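## Task

Grasp the bottle whose cap is yellow and raise it upright by more than half of its own height, keeping it held up and upright through to the end. Other bottles may be shoved out of the way, but every one of them has to be standing when the scene ends.

## Robot and tools

Robot: one six-joint arm (waist, shoulder, elbow, forearm roll, wrist pitch, wrist roll) ending in a two-finger parallel gripper. The fingers point along the gripper's own +z axis and close along its y axis. The reported end_effector_position sits between the finger pads when closed, roughly 2 cm short of the fingertips; closing pushes the tips about 10 mm further along +z. Joint ranges (rad): waist -6.283 to 6.283, shoulder -2.304 to 2.304, elbow -4.224 to 0.061, forearm roll -6.283 to 6.283, wrist pitch -2.164 to 2.164, wrist roll -6.283 to 6.283. The base may sit tilted on a mount, and the mount counts as arm for collision checks.

Scene frame: origin on the table surface right under the arm base, +z up, +y to the left when facing along +x. State lines give end_effector_position (m), end_effector_quat_wxyz, and linear/angular velocities (m/s, rad/s) in this frame. The printed hand position can be a little wrong, worse at long reach.

The row format (shared by execute_actions and move): seven plain numbers, each in [-1, 1], in the order dx, dy, dz, rx, ry, rz, opening. The first six are an offset, not a pose: they are expressed in the gripper's own axes and measured from the gripper's measured pose at the start of the action (for a call's first action, the last pose a result reported in this scene). Scale: 1.0 equals 0.6 m for dx, dy, dz and 180 degrees for rotation; rx, ry, rz form a single rotation vector. opening is absolute, not an offset: +1 fully open (0.084 m), -1 closed.

execute_actions(actions): a list of actions run in sequence. Each action is a table of 1 to 15 rows; each row lasts one control step (1/30 s), and a shorter table repeats its final row until 15 steps pass. Every row in an action is measured from that action's start pose, not from the row before. An empty list just returns state and images. Per control step the commanded pose is clipped to within 70 mm and 16 degrees of the measured pose, so big offsets take several actions; after an action the arm goes only as far as the last clipped pose. Position wins over orientation when both cannot be met. Results include step readings of end_effector_position; HELD marks a step partly held back. The "Hand target" line is where the controller is currently heading.

move(target, speed, blocking): target is one row as above, an offset in gripper axes from the pose in the latest result that shows one, and the gripper follows a straight path toward it. speed is top path speed in m/s, 0.002 to 0.5 (default 0.25); turning is capped at twice that in rad/s. Paths last 0.5 to 10 s and are cut at 10 s. Rotation goes the shorter way. The path ignores obstacles; the gripper lags, can deviate and can exceed speed near full extension. Opening is sent at the start. Faster moves, and targets set deeper past a contact, hit and press harder. The result adds a "move:" line: done (at rest near target) or off_target, moving, held, fault, plus limits (paced = the sent pose was clipped; held = a check blocked some steps, after which the arm may surge) and the distance from target. With blocking=false the result returns after 0.5 s while the arm keeps going; use wait(0) to poll or stop to brake. Other moves and execute_actions are refused until a move's end is shown.

wait(seconds): 0 to 10; the arm keeps its last command and any running move continues; returns early when the move ends.
stop(): brakes a running move (needs room, more when fast); fingers keep moving.
zoom_image(camera, region): camera is "cam_high" or "cam_wrist"; region [x0, y0, x1, y1] in pixels of that camera's latest 504x504 image, top-left is (0, 0), at most 504 by 504.
finished_scene(scene): pass the number of the scene being ended; irreversible, reports success and opens the next task. Replying without any tool call ends everything.

Cameras: cam_high (fixed, overhead view) and cam_wrist (on the hand), both 504x504, with pinhole+radial calibration lines; the scene-1 values are K and T_world_to_cam as given (cam_high pos_world about [1.009, 0.010, 1.352]). Real cameras can deviate slightly; results list changed calibration.

Gripping: grip_measured is the measured finger opening on the same scale as opening. To hold something, command an opening well below grip_measured; the larger the gap, the harder the squeeze (about 24 N per pad on objects up to about 6 cm wide). Fast closing squeezes harder. Re-sending grip_measured gives a light hold; wide parts may slip. Expect occasional brief tugs on the held bottle.

Hazards: a "pose unreachable" line means the clearance check altered or blocked the command. Torque faults trigger when contact torque hits a joint's load limit (waist 55.8, shoulder 55.8, elbow 46.5, forearm roll 25.1, wrist pitch 17.6, wrist roll 17.6 N m, held weight included): the arm backs off, freezes 10 s and drops the rest of the call. Holding loads heats motors; MOTOR HOT appears from 65 °C and at 80 °C an OVER-TEMPERATURE FAULT brakes the arm. The arm holds its last command while you are composing a reply. Avoid knocking bottles over or off the table, dropping or letting the bottle slip, tilting it, slamming and hard pushes. Typical order: locate the capped bottle in images, open, approach from above or the side, close firmly, lift slowly straight up, confirm the hold, then end the scene.

Each tool is called after "Call:" as name([rows], argument=value, ...), one row to a line, values as JSON.

## Session

Call:
execute_actions(actions=[])

Scene clock: 0.00 s.
end_effector_position=(+0.6803, -0.1895, +0.3739) grip_measured=+1.00 end_effector_quat_wxyz=(+0.272, +0.329, +0.851, -0.308) end_effector_velocity=(+0.000, +0.000, +0.000) end_effector_angular_velocity=(+0.001, -0.001, -0.000)
Joint positions: [-0.09  -0.753 -1.382 -1.298 -0.833 -1.411  0.084]
Joint velocities: [ 0.     0.    -0.     0.     0.     0.001 -0.   ]
Motor temperatures (°C, as the motors report them): [32 31 35 36 38 33]
Hand target: +0.680, -0.189, +0.374; +0.272, +0.329, +0.851, -0.308

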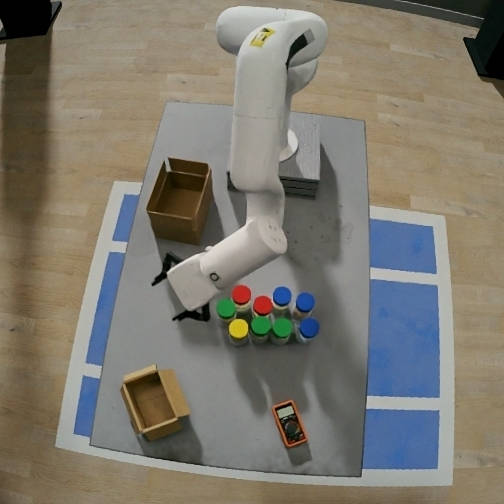

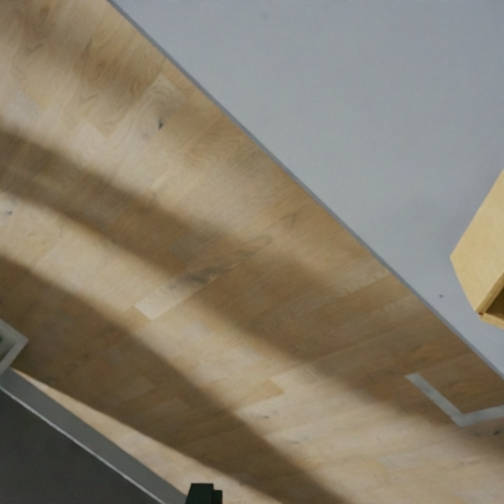

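Call:
zoom_image(camera="cam_high", region=[190, 260, 340, 370])

Region (190, 260, 340, 370) of cam_high's 504x504 image, scaled by 3.360, with more detail than that image has; it fills the top 370 rows of this view, and the rest is white.

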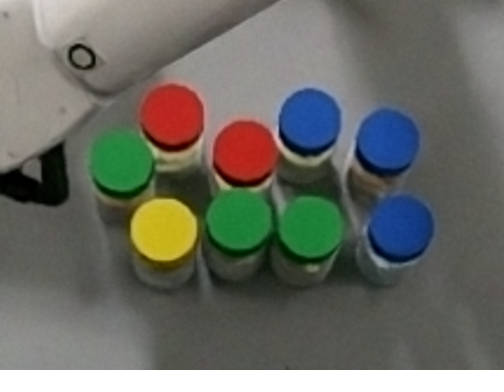

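Call:
move(target=[0.342,0.130,-0.098,0.030,0.283,0.349,1], speed=0.4)

Scene clock: 3.27 s.
end_effector_position=(+0.5907, -0.0207, +0.2498) grip_measured=+1.00 end_effector_quat_wxyz=(-0.002, +0.815, +0.579, -0.000) end_effector_velocity=(-0.000, +0.002, -0.001) end_effector_angular_velocity=(+0.007, -0.001, +0.000)
Joint positions: [-0.098 -0.76  -1.281 -0.038 -0.576 -1.226  0.084]
Joint velocities: [-0.     0.     0.002  0.014  0.003 -0.012  0.   ]
Motor temperatures (°C, as the motors report them): [32 31 35 36 38 33]
Hand target: +0.591, -0.021, +0.250; -0.002, +0.815, +0.579, +0.000
Off the commanded pose: 0.001 m, 0 deg.
move: done
camera_calibration (this result's frames):
cam_wrist: T_world_to_cam=[[0.943966, -0.329283, -0.0223997, -0.522366], [-0.32971, -0.943888, -0.0191483, 0.252779], [-0.0148376, 0.0254608, -0.999566, 0.387533], [0, 0, 0, 1]] pos_world=[0.582189, 0.0567221, 0.380504]

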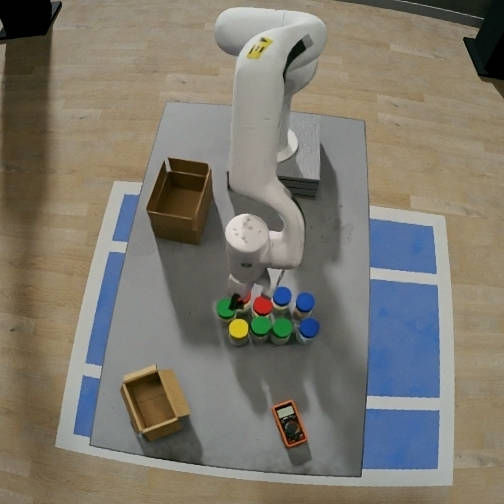

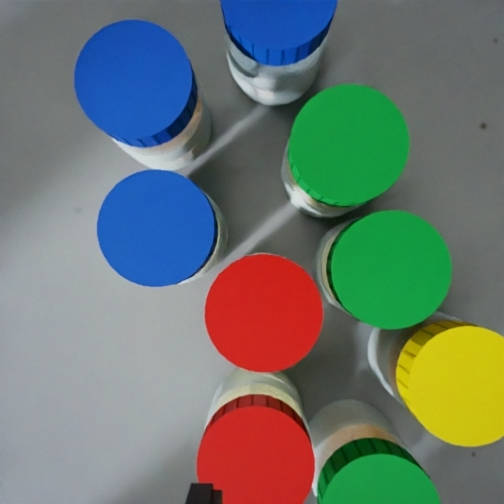

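Call:
move(target=[0.027,0.093,0.1,0,0,0,1])

Scene clock: 4.47 s.
end_effector_position=(+0.6487, -0.0236, +0.1901) grip_measured=+1.00 end_effector_quat_wxyz=(-0.001, +0.815, +0.579, +0.000) end_effector_velocity=(+0.001, +0.001, -0.001) end_effector_angular_velocity=(-0.000, +0.001, +0.002)
Joint positions: [-0.103 -0.974 -1.498 -0.038 -0.579 -1.23   0.084]
Joint velocities: [ 0.002 -0.004 -0.005 -0.    -0.002 -0.    -0.   ]
Motor temperatures (°C, as the motors report them): [32 31 35 36 38 33]
Hand target: +0.649, -0.024, +0.190; -0.002, +0.815, +0.579, -0.000
Off the commanded pose: 0.000 m, 0 deg.
move: done
camera_calibration (this result's frames):
cam_wrist: T_world_to_cam=[[0.943973, -0.329279, -0.0221424, -0.579465], [-0.329701, -0.943889, -0.0192456, 0.268038], [-0.0145628, 0.0254677, -0.99957, 0.328578], [0, 0, 0, 1]] pos_world=[0.640157, 0.0538242, 0.320765]

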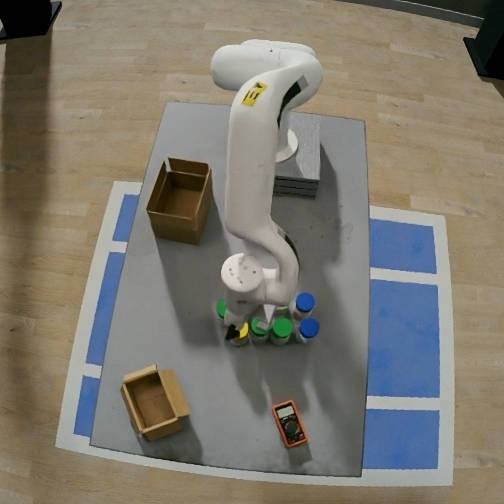

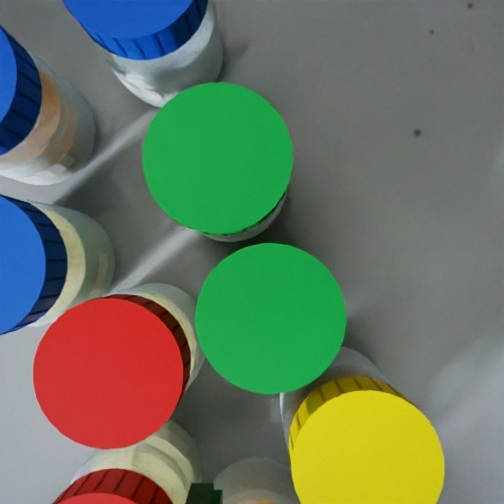

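Call:
move(target=[-0.005,0.005,0.183,0,0,0,1], speed=0.12)

Call:
move(target=[0,0,0,0,0,0,0.1])

Scene clock: 6.07 s.
end_effector_position=(+0.6508, -0.0269, +0.0806) grip_measured=+1.00 end_effector_quat_wxyz=(-0.001, +0.815, +0.580, +0.000) end_effector_velocity=(-0.000, +0.000, -0.002) end_effector_angular_velocity=(+0.000, +0.001, -0.001)
Joint positions: [-0.112 -1.172 -1.568 -0.048 -0.45  -1.228  0.084]
Joint velocities: [-0.    -0.004 -0.001  0.     0.001  0.    -0.   ]
Motor temperatures (°C, as the motors report them): [32 31 35 36 38 33]
Hand target: +0.651, -0.027, +0.080; -0.002, +0.815, +0.580, +0.000
Off the commanded pose: 0.001 m, 0 deg.
move: done
camera_calibration (this result's frames):
cam_wrist: T_world_to_cam=[[0.944041, -0.329103, -0.0218517, -0.585003], [-0.329524, -0.943942, -0.0197004, 0.263434], [-0.0141433, 0.0257986, -0.999567, 0.218989], [0, 0, 0, 1]] pos_world=[0.642172, 0.0504911, 0.211301]

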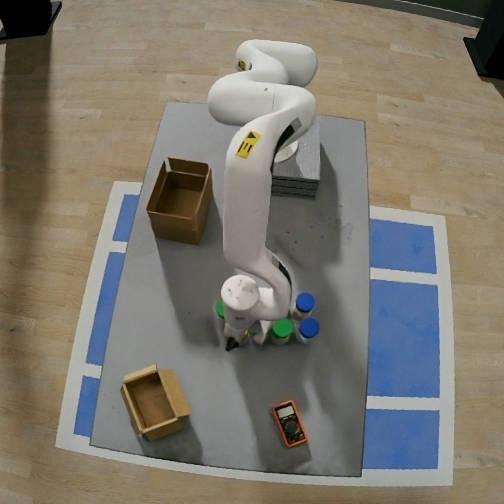

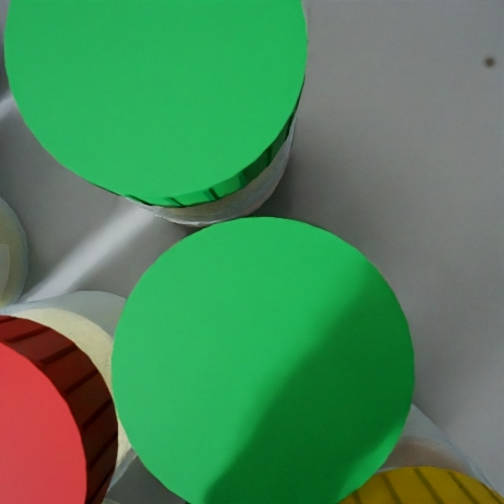

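Scene clock: 6.57 s.
end_effector_position=(+0.6510, -0.0269, +0.0807) grip_measured=+0.22 end_effector_quat_wxyz=(-0.001, +0.815, +0.580, +0.000) end_effector_velocity=(-0.000, +0.000, -0.000) end_effector_angular_velocity=(-0.000, +0.000, +0.001)
Joint positions: [-0.112 -1.172 -1.568 -0.048 -0.45  -1.228  0.054]
Joint velocities: [ 0.001  0.     0.001 -0.     0.    -0.     0.   ]
Motor temperatures (°C, as the motors report them): [32 31 35 36 38 33]
Hand target: +0.651, -0.027, +0.081; -0.001, +0.815, +0.580, +0.000
Off the commanded pose: 0.000 m, 0 deg.
move: done
camera_calibration (this result's frames):
cam_wrist: T_world_to_cam=[[0.944049, -0.329108, -0.0214531, -0.585194], [-0.32952, -0.94394, -0.0198298, 0.263487], [-0.0137243, 0.0257895, -0.999573, 0.218825], [0, 0, 0, 1]] pos_world=[0.642279, 0.0504803, 0.211403]

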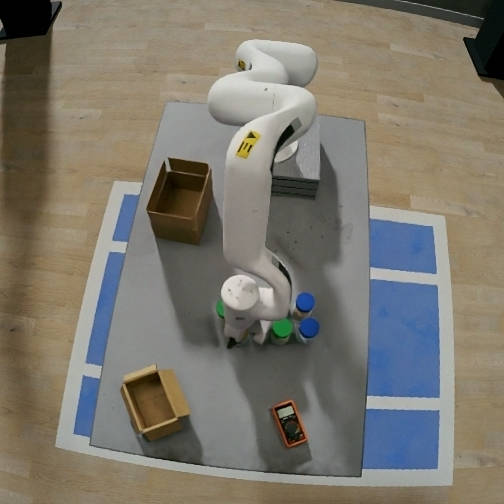

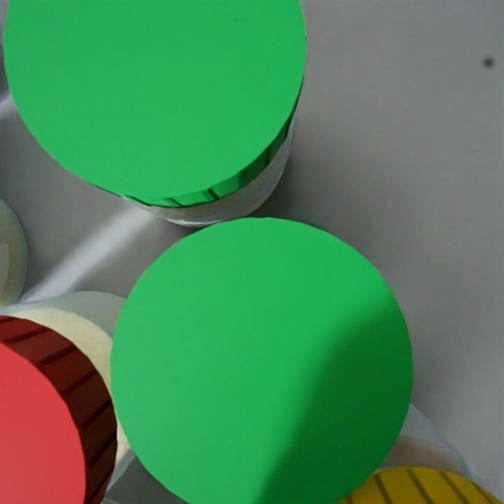

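Call:
move(target=[0,0,-0.14,0,0,0,-0.6], speed=0.12)

Scene clock: 7.77 s.
end_effector_position=(+0.6507, -0.0273, +0.1643) grip_measured=+0.22 end_effector_quat_wxyz=(-0.001, +0.815, +0.579, +0.000) end_effector_velocity=(-0.000, -0.000, +0.001) end_effector_angular_velocity=(+0.000, +0.000, -0.000)
Joint positions: [-0.109 -1.02  -1.514 -0.04  -0.547 -1.234  0.054]
Joint velocities: [-0.     0.003  0.002  0.    -0.002 -0.    -0.   ]
Motor temperatures (°C, as the motors report them): [32 31 35 36 38 33]
Hand target: +0.651, -0.027, +0.165; -0.001, +0.815, +0.579, +0.000
Off the commanded pose: 0.001 m, 0 deg.
move: done
camera_calibration (this result's frames):
cam_wrist: T_world_to_cam=[[0.943999, -0.329228, -0.0217894, -0.583165], [-0.329645, -0.943904, -0.0194682, 0.264699], [-0.0141576, 0.0255607, -0.999573, 0.302735], [0, 0, 0, 1]] pos_world=[0.64205, 0.0501182, 0.295053]

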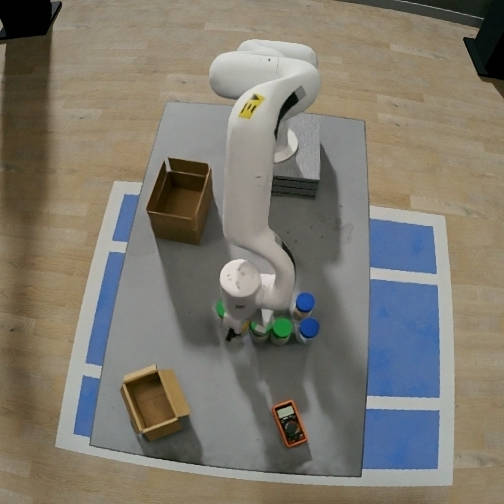

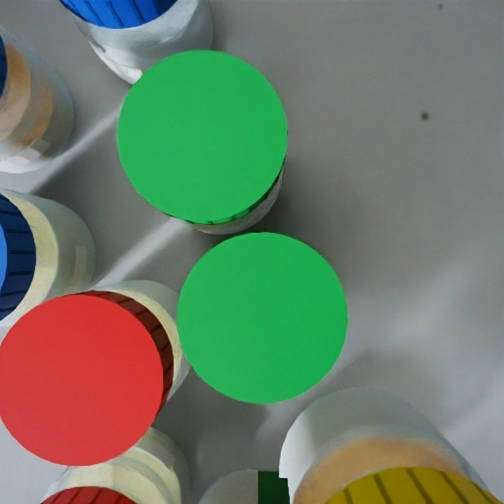

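Call:
finished_scene(scene=1)

The scene is finished: the task was done.


## Next scene

Grasp the bottle whose cap is green and raise it upright by more than half of its own height, keeping it held up and upright through to the end. Other bottles may be shoved out of the way, but every one of them has to be standing when the scene ends.

Call:
execute_actions(actions=[])

Scene clock: 0.00 s.
end_effector_position=(+0.2249, -0.1674, +0.3072) grip_measured=+1.00 end_effector_quat_wxyz=(-0.148, -0.092, +0.960, +0.219) end_effector_velocity=(-0.001, +0.000, -0.000) end_effector_angular_velocity=(+0.001, +0.001, +0.001)
Joint positions: [-0.741 -0.304 -0.682  0.084 -0.932  2.231  0.084]
Joint velocities: [-0.     0.     0.002 -0.    -0.    -0.001  0.   ]
Motor temperatures (°C, as the motors report them): [32 31 35 36 38 33]
Hand target: +0.225, -0.167, +0.307; -0.148, -0.092, +0.960, +0.219
camera_calibration (this result's frames):
cam_wrist: T_world_to_cam=[[-0.11784, 0.89449, 0.431278, 0.0801952], [0.933628, 0.247756, -0.258759, -0.0162173], [-0.33831, 0.372161, -0.864316, 0.532432], [0, 0, 0, 1]] pos_world=[0.204718, -0.265867, 0.421407]

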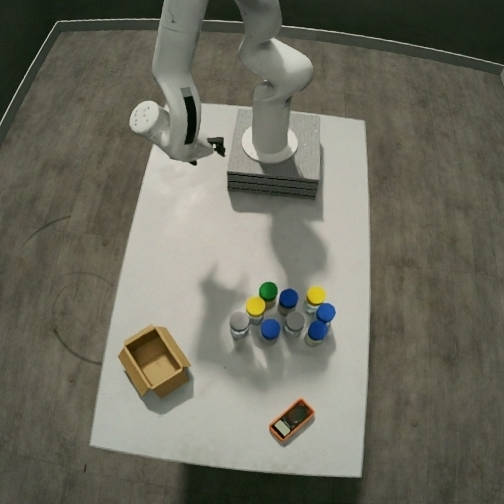

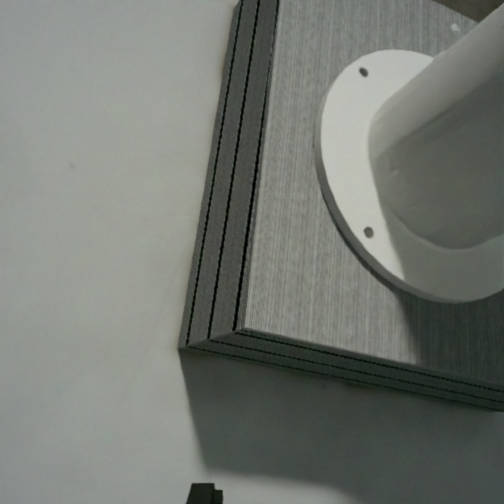

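Call:
zoom_image(camera="cam_high", region=[210, 260, 360, 370])

Region (210, 260, 360, 370) of cam_high's 504x504 image, scaled by 3.360, with more detail than that image has; it fills the top 370 rows of this view, and the rest is white.

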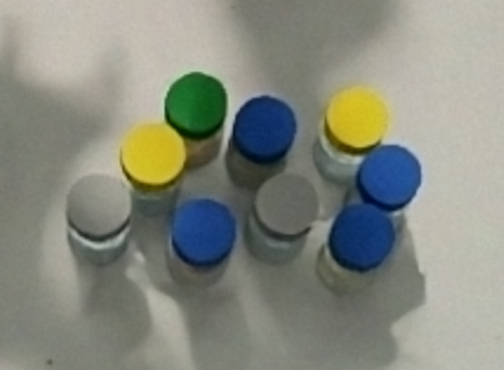

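Call:
move(target=[-0.598,0.2,0.122,0.18,0.07,-0.54,1], speed=0.4)

Scene clock: 3.43 s.
end_effector_position=(+0.5255, +0.0531, +0.2108) grip_measured=+1.00 end_effector_quat_wxyz=(+0.001, +0.823, -0.568, +0.001) end_effector_velocity=(+0.001, +0.001, -0.000) end_effector_angular_velocity=(+0.001, -0.002, +0.004)
Joint positions: [ 0.035 -0.71  -1.075 -0.044 -0.42   1.36   0.084]
Joint velocities: [ 0.001 -0.002 -0.003  0.003  0.001 -0.006  0.   ]
Motor temperatures (°C, as the motors report them): [32 31 35 36 38 33]
Hand target: +0.526, +0.053, +0.211; +0.001, +0.823, -0.568, +0.001
Off the commanded pose: 0.002 m, 0 deg.
move: done
camera_calibration (this result's frames):
cam_wrist: T_world_to_cam=[[-0.93526, -0.353431, -0.0193618, 0.550821], [-0.353078, 0.935391, -0.0194709, 0.212803], [0.0249925, -0.0113741, -0.999623, 0.326741], [0, 0, 0, 1]] pos_world=[0.582131, -0.000660547, 0.341426]

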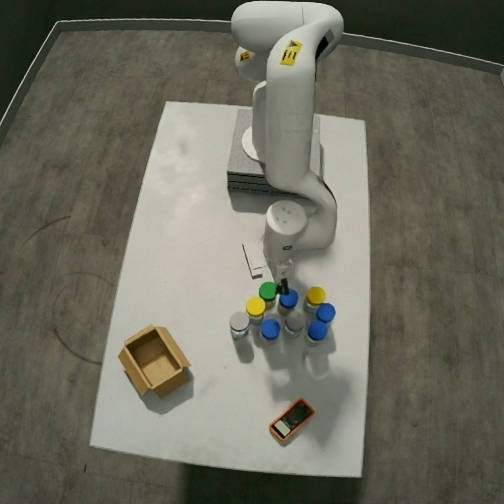

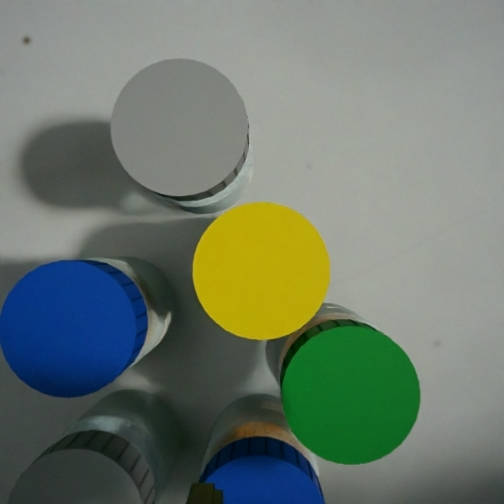

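Call:
move(target=[0.031,0,0.08,0,0,0,1])

Scene clock: 4.37 s.
end_effector_position=(+0.5323, +0.0358, +0.1631) grip_measured=+1.00 end_effector_quat_wxyz=(+0.001, +0.823, -0.568, +0.001) end_effector_velocity=(-0.000, +0.000, -0.001) end_effector_angular_velocity=(+0.000, +0.000, +0.000)
Joint positions: [ 0.001 -0.811 -1.102 -0.057 -0.346  1.34   0.084]
Joint velocities: [-0.    -0.003 -0.001 -0.     0.002 -0.    -0.   ]
Motor temperatures (°C, as the motors report them): [32 31 35 36 38 33]
Hand target: +0.532, +0.036, +0.163; +0.001, +0.823, -0.568, +0.001
Off the commanded pose: 0.000 m, 0 deg.
move: done
camera_calibration (this result's frames):
cam_wrist: T_world_to_cam=[[-0.935205, -0.353554, -0.0197573, 0.550158], [-0.353202, 0.935349, -0.0192304, 0.230441], [0.025279, -0.0110061, -0.99962, 0.278493], [0, 0, 0, 1]] pos_world=[0.588863, -0.0179668, 0.293688]

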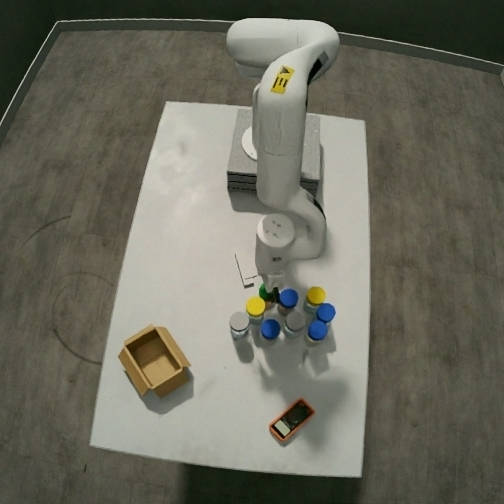

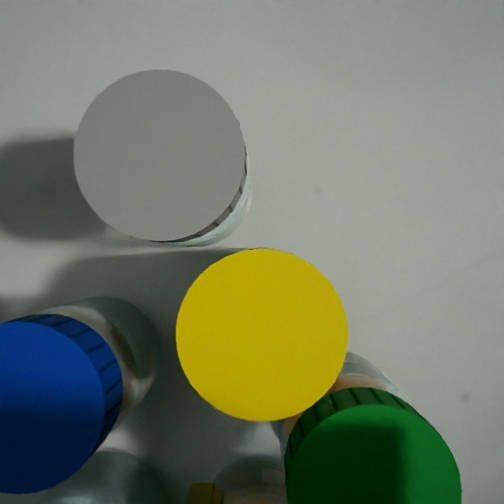

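Call:
move(target=[0.001,0,0.128,0,0,0,1], speed=0.12)

Call:
move(target=[0,0,0,0,0,0,0.0])

Call:
move(target=[0,0,-0.14,0,0,0,-0.6], speed=0.12)

Scene clock: 6.87 s.
end_effector_position=(+0.5329, +0.0353, +0.0865) grip_measured=+1.00 end_effector_quat_wxyz=(+0.000, +0.823, -0.568, +0.001) end_effector_velocity=(-0.000, -0.001, -0.002) end_effector_angular_velocity=(-0.000, +0.001, -0.001)
Joint positions: [-0.003 -0.972 -1.15  -0.084 -0.232  1.364  0.084]
Joint velocities: [-0.001 -0.003 -0.001 -0.001  0.002  0.001  0.   ]
Motor temperatures (°C, as the motors report them): [32 31 35 36 38 33]
Hand target: +0.533, +0.035, +0.086; +0.000, +0.823, -0.568, +0.001
Off the commanded pose: 0.000 m, 0 deg.
move: done
camera_calibration (this result's frames):
cam_wrist: T_world_to_cam=[[-0.93517, -0.353623, -0.0201968, 0.549022], [-0.353271, 0.935327, -0.0190599, 0.229672], [0.0256306, -0.0106894, -0.999614, 0.201739], [0, 0, 0, 1]] pos_world=[0.589395, -0.0185152, 0.217127]

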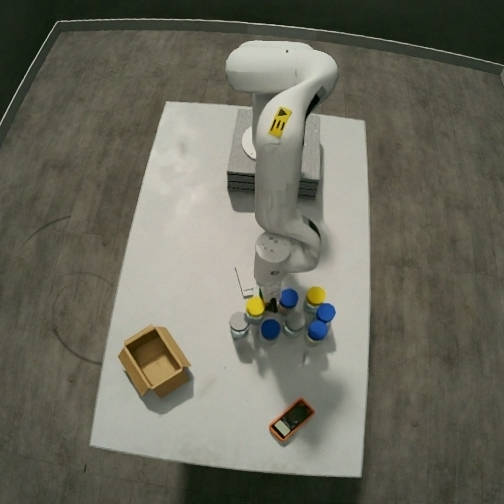

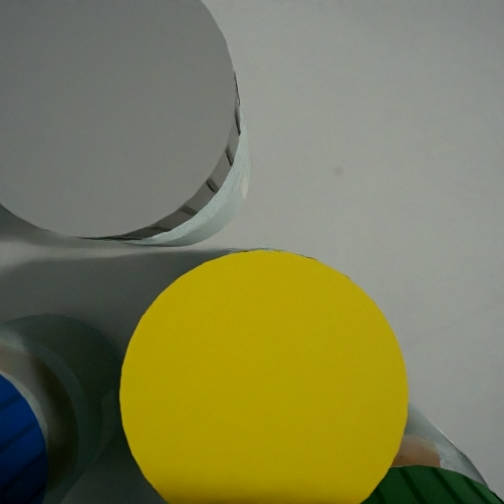

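Scene clock: 7.37 s.
end_effector_position=(+0.5328, +0.0353, +0.0866) grip_measured=+0.22 end_effector_quat_wxyz=(+0.000, +0.823, -0.568, +0.001) end_effector_velocity=(+0.000, +0.000, -0.000) end_effector_angular_velocity=(-0.000, -0.000, +0.001)
Joint positions: [-0.003 -0.972 -1.15  -0.084 -0.233  1.364  0.054]
Joint velocities: [ 0.001 -0.    -0.    -0.     0.     0.     0.   ]
Motor temperatures (°C, as the motors report them): [32 31 35 36 38 33]
Hand target: +0.533, +0.035, +0.087; +0.000, +0.823, -0.568, +0.001
Off the commanded pose: 0.000 m, 0 deg.
move: done
camera_calibration (this result's frames):
cam_wrist: T_world_to_cam=[[-0.935177, -0.353627, -0.019807, 0.548898], [-0.353281, 0.935325, -0.0189861, 0.229664], [0.02524, -0.010758, -0.999624, 0.202014], [0, 0, 0, 1]] pos_world=[0.589354, -0.0185319, 0.217171]

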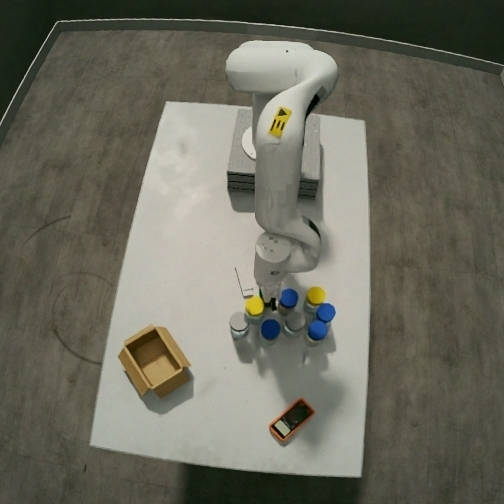

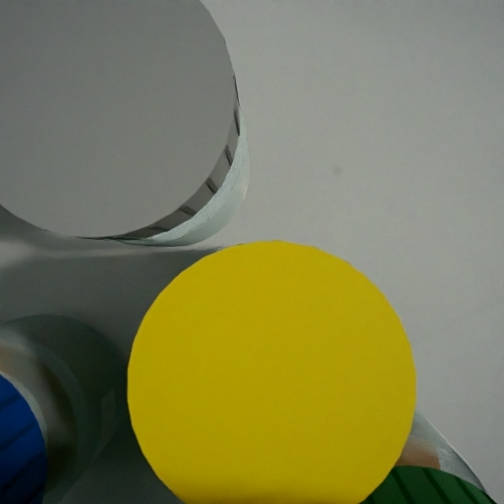

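Scene clock: 8.47 s.
end_effector_position=(+0.5324, +0.0352, +0.1703) grip_measured=+0.22 end_effector_quat_wxyz=(+0.001, +0.823, -0.568, +0.001) end_effector_velocity=(+0.002, +0.001, +0.003) end_effector_angular_velocity=(+0.000, -0.003, +0.003)
Joint positions: [ 0.    -0.797 -1.1   -0.055 -0.358  1.337  0.054]
Joint velocities: [ 0.002  0.004 -0.001  0.    -0.002 -0.001 -0.   ]
Motor temperatures (°C, as the motors report them): [32 31 35 36 38 33]
Hand target: +0.533, +0.035, +0.171; +0.001, +0.823, -0.568, +0.001
Off the commanded pose: 0.000 m, 0 deg.
move: done
camera_calibration (this result's frames):
cam_wrist: T_world_to_cam=[[-0.935217, -0.353549, -0.0193061, 0.550104], [-0.353204, 0.93535, -0.0191493, 0.231148], [0.0248282, -0.0110898, -0.99963, 0.285922], [0, 0, 0, 1]] pos_world=[0.58901, -0.0185446, 0.300863]

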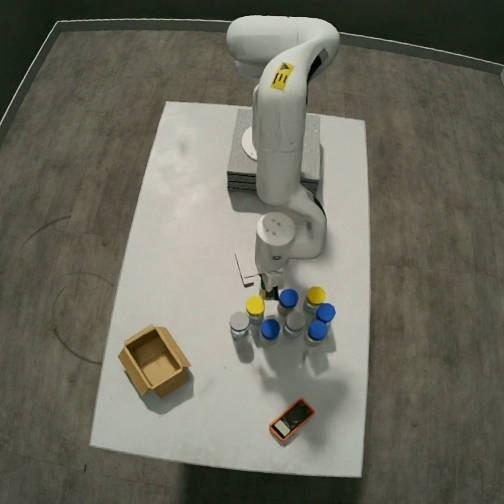

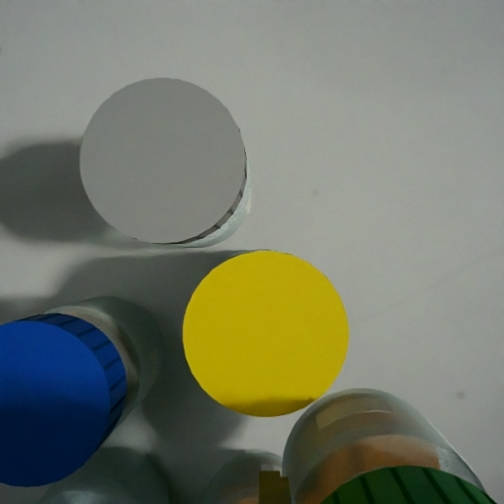

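Call:
finished_scene(scene=2)

The scene is finished: the task was done.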